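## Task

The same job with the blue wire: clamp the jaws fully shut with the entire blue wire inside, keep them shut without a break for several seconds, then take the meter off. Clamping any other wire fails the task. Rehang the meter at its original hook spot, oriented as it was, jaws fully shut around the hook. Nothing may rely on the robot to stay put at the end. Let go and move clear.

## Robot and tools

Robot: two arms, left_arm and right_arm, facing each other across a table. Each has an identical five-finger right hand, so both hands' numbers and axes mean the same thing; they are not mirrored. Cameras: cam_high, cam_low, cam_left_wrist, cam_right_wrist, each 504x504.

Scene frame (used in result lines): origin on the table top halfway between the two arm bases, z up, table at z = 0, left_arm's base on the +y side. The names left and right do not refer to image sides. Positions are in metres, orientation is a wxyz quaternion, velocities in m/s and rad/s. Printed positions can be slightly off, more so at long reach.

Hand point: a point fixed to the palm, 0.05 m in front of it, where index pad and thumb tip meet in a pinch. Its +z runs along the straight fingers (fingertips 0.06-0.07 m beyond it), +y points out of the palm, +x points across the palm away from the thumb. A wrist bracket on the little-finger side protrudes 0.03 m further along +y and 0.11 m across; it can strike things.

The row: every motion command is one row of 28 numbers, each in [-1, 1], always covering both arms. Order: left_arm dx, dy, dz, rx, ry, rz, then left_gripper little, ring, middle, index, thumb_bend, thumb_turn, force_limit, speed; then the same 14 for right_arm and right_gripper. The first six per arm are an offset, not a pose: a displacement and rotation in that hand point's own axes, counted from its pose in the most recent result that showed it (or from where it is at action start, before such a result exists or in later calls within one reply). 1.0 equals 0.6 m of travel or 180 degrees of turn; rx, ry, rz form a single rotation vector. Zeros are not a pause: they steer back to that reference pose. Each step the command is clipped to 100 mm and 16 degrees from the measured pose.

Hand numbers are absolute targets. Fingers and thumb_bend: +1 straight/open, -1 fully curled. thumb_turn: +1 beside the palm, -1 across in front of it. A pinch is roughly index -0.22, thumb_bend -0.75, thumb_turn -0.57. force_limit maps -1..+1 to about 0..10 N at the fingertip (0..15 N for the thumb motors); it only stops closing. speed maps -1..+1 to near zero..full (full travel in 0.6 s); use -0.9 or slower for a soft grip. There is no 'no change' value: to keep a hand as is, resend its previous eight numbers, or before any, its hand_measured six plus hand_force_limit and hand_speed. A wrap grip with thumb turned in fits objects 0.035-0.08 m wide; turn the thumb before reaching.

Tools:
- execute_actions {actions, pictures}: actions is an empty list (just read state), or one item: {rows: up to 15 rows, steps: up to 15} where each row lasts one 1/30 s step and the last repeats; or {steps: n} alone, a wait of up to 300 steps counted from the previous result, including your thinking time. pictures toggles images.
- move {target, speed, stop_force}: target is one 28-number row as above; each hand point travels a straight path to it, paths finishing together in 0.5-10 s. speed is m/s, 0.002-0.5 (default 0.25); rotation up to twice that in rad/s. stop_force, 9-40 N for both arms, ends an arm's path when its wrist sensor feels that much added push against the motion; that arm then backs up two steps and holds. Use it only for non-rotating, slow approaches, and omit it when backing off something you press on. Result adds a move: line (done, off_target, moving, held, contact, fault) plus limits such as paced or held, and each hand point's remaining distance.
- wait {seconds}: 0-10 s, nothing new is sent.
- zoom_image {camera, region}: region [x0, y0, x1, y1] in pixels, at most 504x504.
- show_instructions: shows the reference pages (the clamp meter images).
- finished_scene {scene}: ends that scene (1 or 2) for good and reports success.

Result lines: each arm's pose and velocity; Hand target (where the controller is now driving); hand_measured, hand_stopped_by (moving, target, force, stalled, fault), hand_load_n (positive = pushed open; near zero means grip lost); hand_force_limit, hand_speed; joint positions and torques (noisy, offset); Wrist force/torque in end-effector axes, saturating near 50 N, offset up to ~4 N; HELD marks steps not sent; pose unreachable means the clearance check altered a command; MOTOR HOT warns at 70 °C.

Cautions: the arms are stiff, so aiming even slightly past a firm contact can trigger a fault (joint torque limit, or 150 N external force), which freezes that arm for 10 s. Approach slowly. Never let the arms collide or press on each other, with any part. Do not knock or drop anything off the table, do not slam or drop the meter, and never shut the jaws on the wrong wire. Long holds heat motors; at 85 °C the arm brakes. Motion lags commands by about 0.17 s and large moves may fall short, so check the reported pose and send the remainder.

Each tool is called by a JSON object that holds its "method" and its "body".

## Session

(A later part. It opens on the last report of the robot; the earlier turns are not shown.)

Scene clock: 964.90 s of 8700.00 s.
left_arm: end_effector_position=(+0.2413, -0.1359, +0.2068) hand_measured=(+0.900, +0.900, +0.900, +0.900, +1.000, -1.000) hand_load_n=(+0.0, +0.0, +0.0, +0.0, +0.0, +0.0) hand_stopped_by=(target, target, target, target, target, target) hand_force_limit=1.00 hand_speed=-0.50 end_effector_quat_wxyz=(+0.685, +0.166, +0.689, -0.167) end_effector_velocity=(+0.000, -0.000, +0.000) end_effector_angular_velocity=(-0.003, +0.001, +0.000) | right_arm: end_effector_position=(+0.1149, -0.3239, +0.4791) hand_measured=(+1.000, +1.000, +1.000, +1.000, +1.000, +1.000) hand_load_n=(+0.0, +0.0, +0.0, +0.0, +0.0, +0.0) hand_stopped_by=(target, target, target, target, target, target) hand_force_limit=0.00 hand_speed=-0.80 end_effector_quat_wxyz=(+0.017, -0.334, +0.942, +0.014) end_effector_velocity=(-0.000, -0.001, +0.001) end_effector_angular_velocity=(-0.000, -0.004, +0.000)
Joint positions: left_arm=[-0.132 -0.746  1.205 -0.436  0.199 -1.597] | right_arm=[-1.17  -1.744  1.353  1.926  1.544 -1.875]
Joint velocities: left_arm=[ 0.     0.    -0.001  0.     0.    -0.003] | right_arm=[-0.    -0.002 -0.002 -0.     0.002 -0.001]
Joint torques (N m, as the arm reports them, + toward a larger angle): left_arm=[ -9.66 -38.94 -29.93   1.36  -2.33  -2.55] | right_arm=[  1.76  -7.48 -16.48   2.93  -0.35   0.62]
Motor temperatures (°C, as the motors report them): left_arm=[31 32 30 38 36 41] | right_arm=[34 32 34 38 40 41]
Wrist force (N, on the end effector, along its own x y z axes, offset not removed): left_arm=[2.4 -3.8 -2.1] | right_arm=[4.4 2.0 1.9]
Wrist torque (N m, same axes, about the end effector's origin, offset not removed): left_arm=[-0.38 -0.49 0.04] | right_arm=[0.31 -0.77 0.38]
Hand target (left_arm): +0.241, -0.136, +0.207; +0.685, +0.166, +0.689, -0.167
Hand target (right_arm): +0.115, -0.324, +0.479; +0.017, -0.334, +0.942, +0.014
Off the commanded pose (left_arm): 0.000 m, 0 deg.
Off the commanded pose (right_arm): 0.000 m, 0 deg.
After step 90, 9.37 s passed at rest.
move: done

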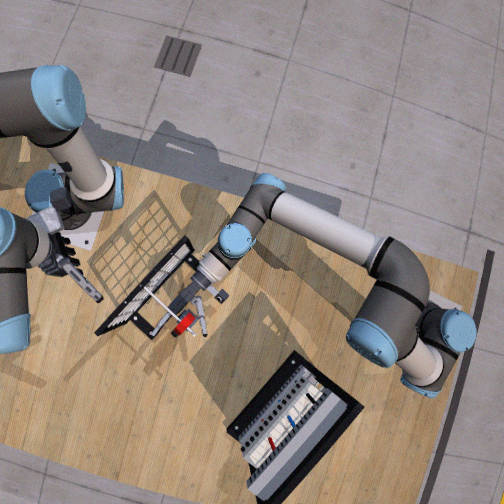

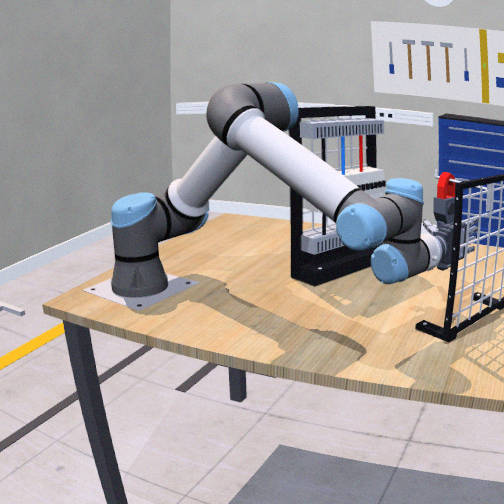

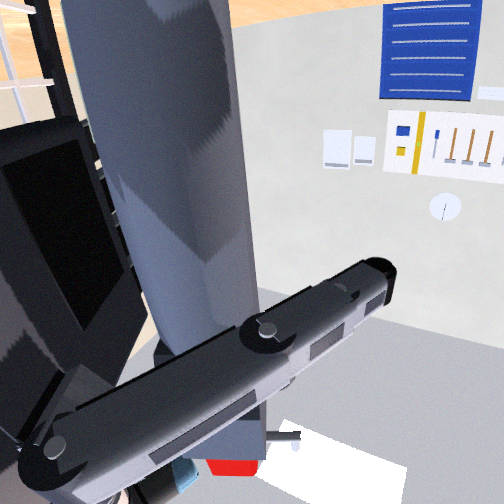

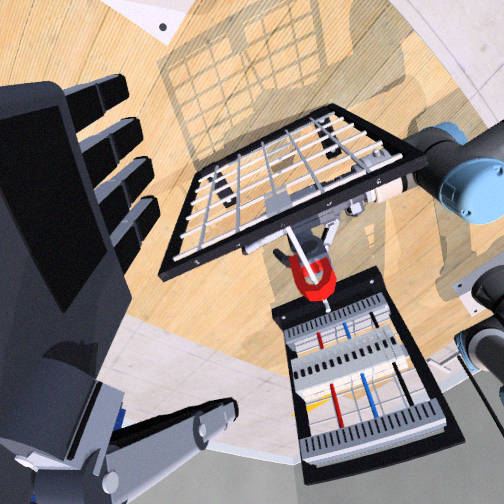

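{"method": "move", "body": {"target": [-0.055,0.003,-0.202,0,0.083,0,0.9,0.9,0.9,0.9,1,-1,1,-0.5,0,0,0,0,0,0,1,1,1,1,1,1,0,-0.8], "speed": 0.05}}

{"method": "zoom_image", "body": {"camera": "cam_high", "region": [140,285,220,350]}}

{"method": "zoom_image", "body": {"camera": "cam_low", "region": [380,150,504,310]}}

Scene clock: 986.13 s of 8700.00 s.
left_arm: end_effector_position=(+0.1348, -0.0787, +0.2400) hand_measured=(+0.900, +0.900, +0.900, +0.900, +1.000, -1.000) hand_load_n=(+0.0, +0.0, +0.0, +0.0, +0.0, +0.0) hand_stopped_by=(target, target, target, target, target, target) hand_force_limit=1.00 hand_speed=-0.50 end_effector_quat_wxyz=(+0.590, +0.187, +0.772, -0.145) end_effector_velocity=(-0.002, +0.001, +0.001) end_effector_angular_velocity=(+0.005, +0.006, +0.015) | right_arm: end_effector_position=(+0.1149, -0.3239, +0.4791) hand_measured=(+1.000, +1.000, +1.000, +1.000, +1.000, +1.000) hand_load_n=(+0.0, +0.0, +0.0, +0.0, +0.0, +0.0) hand_stopped_by=(target, target, target, target, target, target) hand_force_limit=0.00 hand_speed=-0.80 end_effector_quat_wxyz=(+0.017, -0.334, +0.942, +0.014) end_effector_velocity=(+0.000, +0.000, +0.000) end_effector_angular_velocity=(+0.000, +0.000, +0.001)
Joint positions: left_arm=[-0.318 -0.608  0.93   1.198  0.266 -3.092] | right_arm=[-1.17  -1.744  1.353  1.926  1.544 -1.875]
Joint velocities: left_arm=[-0.002  0.013 -0.017  0.071  0.007 -0.068] | right_arm=[ 0.     0.001 -0.001 -0.    -0.    -0.001]
Joint torques (N m, as the arm reports them, + toward a larger angle): left_arm=[ -8.98 -42.34 -28.53   4.23   0.86  -2.43] | right_arm=[  2.43  -9.05 -16.32   3.06  -0.52   0.55]
Motor temperatures (°C, as the motors report them): left_arm=[31 32 30 38 36 41] | right_arm=[34 32 34 38 40 41]
Wrist force (N, on the end effector, along its own x y z axes, offset not removed): left_arm=[2.7 -2.0 -3.0] | right_arm=[0.4 0.9 0.2]
Wrist torque (N m, same axes, about the end effector's origin, offset not removed): left_arm=[0.04 -0.39 0.04] | right_arm=[0.29 -0.18 0.21]
Hand target (left_arm): +0.135, -0.079, +0.240; +0.589, +0.186, +0.773, -0.144
Hand target (right_arm): +0.115, -0.324, +0.479; +0.017, -0.334, +0.942, +0.014
Off the commanded pose (left_arm): 0.000 m, 0 deg.
Off the commanded pose (right_arm): 0.000 m, 0 deg.
After step 90, 15.23 s passed at rest.
move: done

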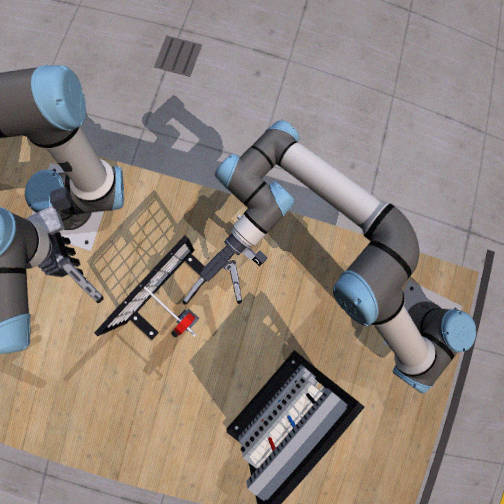

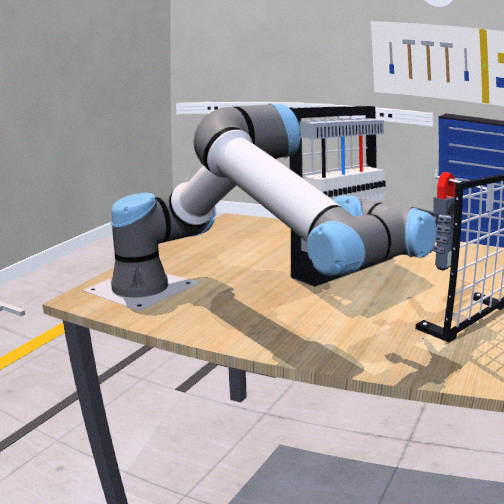

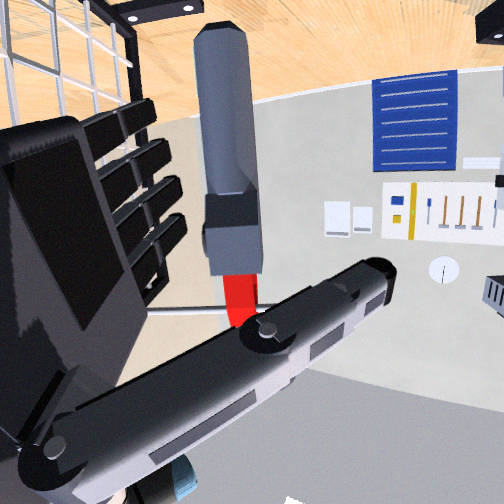

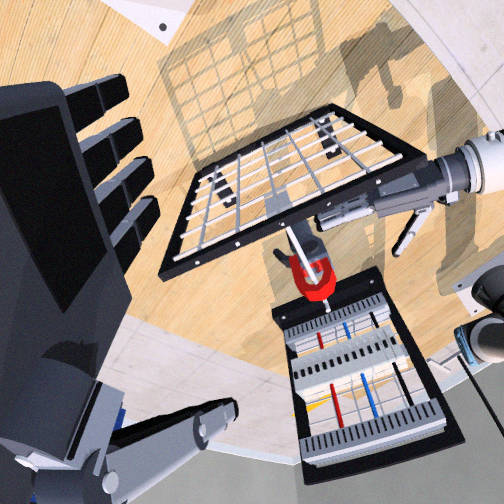

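Region (140, 285, 220, 350) of cam_high's 504x504 image, scaled by 6.300, with more detail than that image has; it fills the top 410 rows of this view, and the rest is white.

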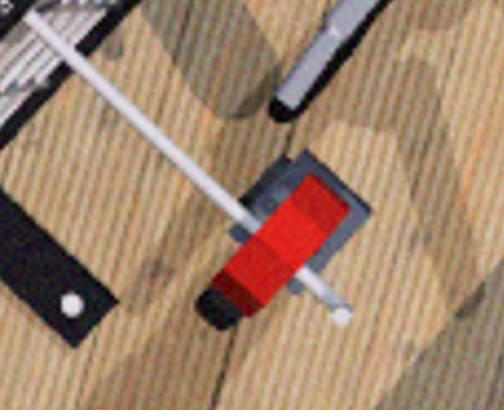

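Region (380, 150, 504, 310) of cam_low's 504x504 image, scaled by 3.150, with more detail than that image has; it fills the left 391 columns of this view, and the rest is white.

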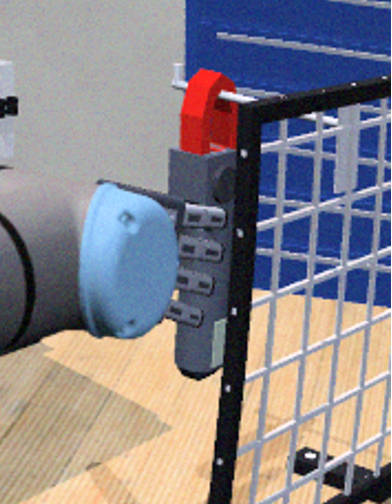

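{"method": "move", "body": {"target": [-0.13,0.25,-0.285,0,0.2,0,0.9,0.9,0.9,0.9,1,-1,1,-0.5,0,0,0,0,0,0,1,1,1,1,1,1,0,-0.8], "speed": 0.1}}

{"method": "zoom_image", "body": {"camera": "cam_high", "region": [140,285,220,350]}}

{"method": "zoom_image", "body": {"camera": "cam_right_wrist", "region": [255,205,365,315]}}

Scene clock: 1012.83 s of 8700.00 s.
left_arm: end_effector_position=(+0.0751, +0.1214, +0.3593) hand_measured=(+0.900, +0.900, +0.900, +0.900, +1.000, -1.000) hand_load_n=(+0.0, +0.0, +0.0, +0.0, +0.0, +0.0) hand_stopped_by=(target, target, target, target, target, target) hand_force_limit=1.00 hand_speed=-0.50 end_effector_quat_wxyz=(+0.323, +0.222, +0.917, -0.080) end_effector_velocity=(-0.001, +0.002, +0.001) end_effector_angular_velocity=(+0.003, +0.005, +0.001) | right_arm: end_effector_position=(+0.1149, -0.3239, +0.4791) hand_measured=(+1.000, +1.000, +1.000, +1.000, +1.000, +1.000) hand_load_n=(+0.0, +0.0, +0.0, +0.0, +0.0, +0.0) hand_stopped_by=(target, target, target, target, target, target) hand_force_limit=0.00 hand_speed=-0.80 end_effector_quat_wxyz=(+0.017, -0.334, +0.942, +0.014) end_effector_velocity=(+0.000, -0.000, -0.000) end_effector_angular_velocity=(-0.001, +0.000, -0.001)
Joint positions: left_arm=[-0.479 -1.18   1.26   1.605  0.902 -3.33 ] | right_arm=[-1.17  -1.744  1.353  1.926  1.544 -1.875]
Joint velocities: left_arm=[-0.002 -0.005  0.001  0.005  0.006 -0.002] | right_arm=[-0.     0.     0.001  0.     0.001  0.   ]
Joint torques (N m, as the arm reports them, + toward a larger angle): left_arm=[ -8.48 -44.03  -7.56   4.65   1.33  -2.66] | right_arm=[  2.66  -8.14 -16.04   2.87  -0.47   0.58]
Motor temperatures (°C, as the motors report them): left_arm=[31 32 30 38 36 41] | right_arm=[34 32 34 38 40 41]
Wrist force (N, on the end effector, along its own x y z axes, offset not removed): left_arm=[0.4 -0.8 -4.5] | right_arm=[2.2 0.5 -1.1]
Wrist torque (N m, same axes, about the end effector's origin, offset not removed): left_arm=[0.13 0.10 0.02] | right_arm=[0.29 -0.28 0.18]
Hand target (left_arm): +0.075, +0.122, +0.359; +0.322, +0.222, +0.917, -0.080
Hand target (right_arm): +0.115, -0.324, +0.479; +0.017, -0.334, +0.942, +0.014
Off the commanded pose (left_arm): 0.000 m, 0 deg.
Off the commanded pose (right_arm): 0.000 m, 0 deg.
After step 90, 20.10 s passed at rest.
move: done

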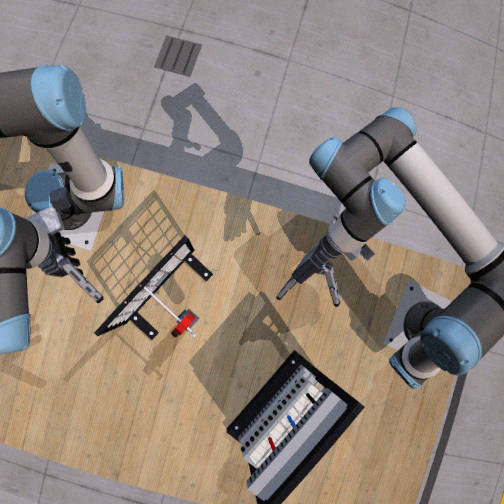

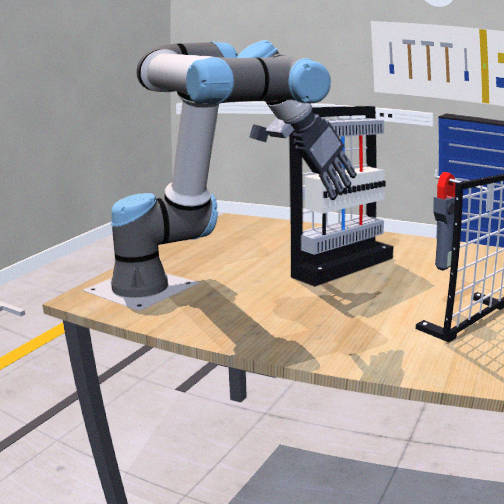

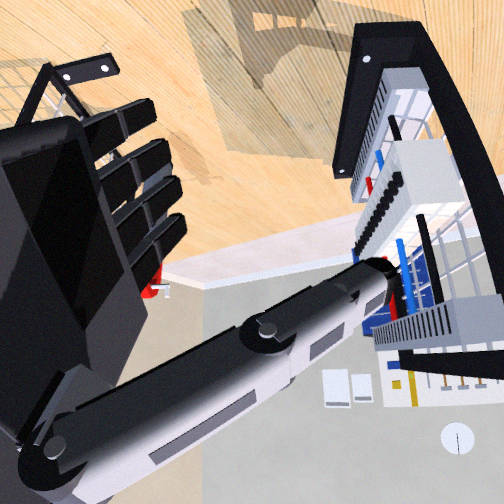

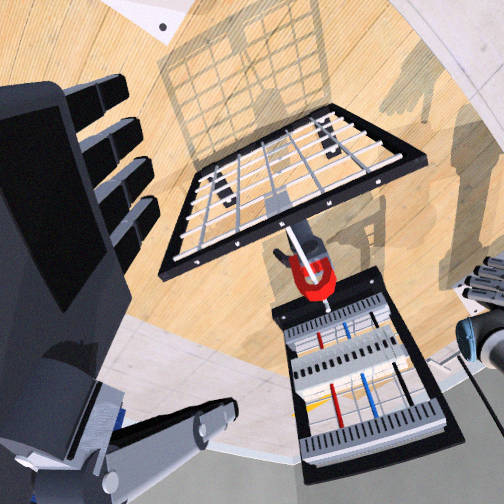

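Region (140, 285, 220, 350) of cam_high's 504x504 image, scaled by 6.300, with more detail than that image has; it fills the top 410 rows of this view, and the rest is white.

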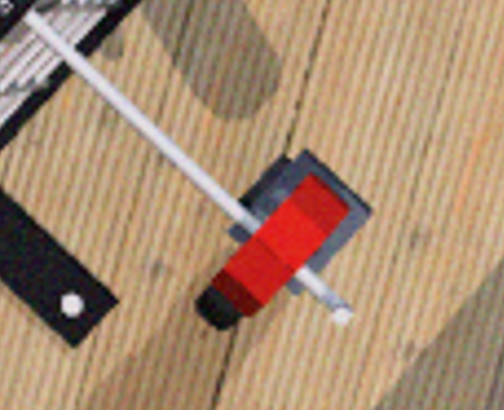

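Region (255, 205, 365, 315) of cam_right_wrist's 504x504 image, scaled by 4.582, with more detail than that image has.

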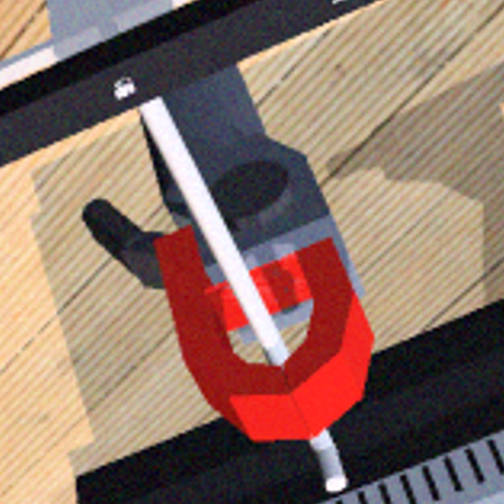

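The meter hangs still on its original spot with the jaws fully closed around the hook, and the arm is clear.

{"method": "finished_scene", "body": {"scene": 2}}

The scene is finished: the task was done.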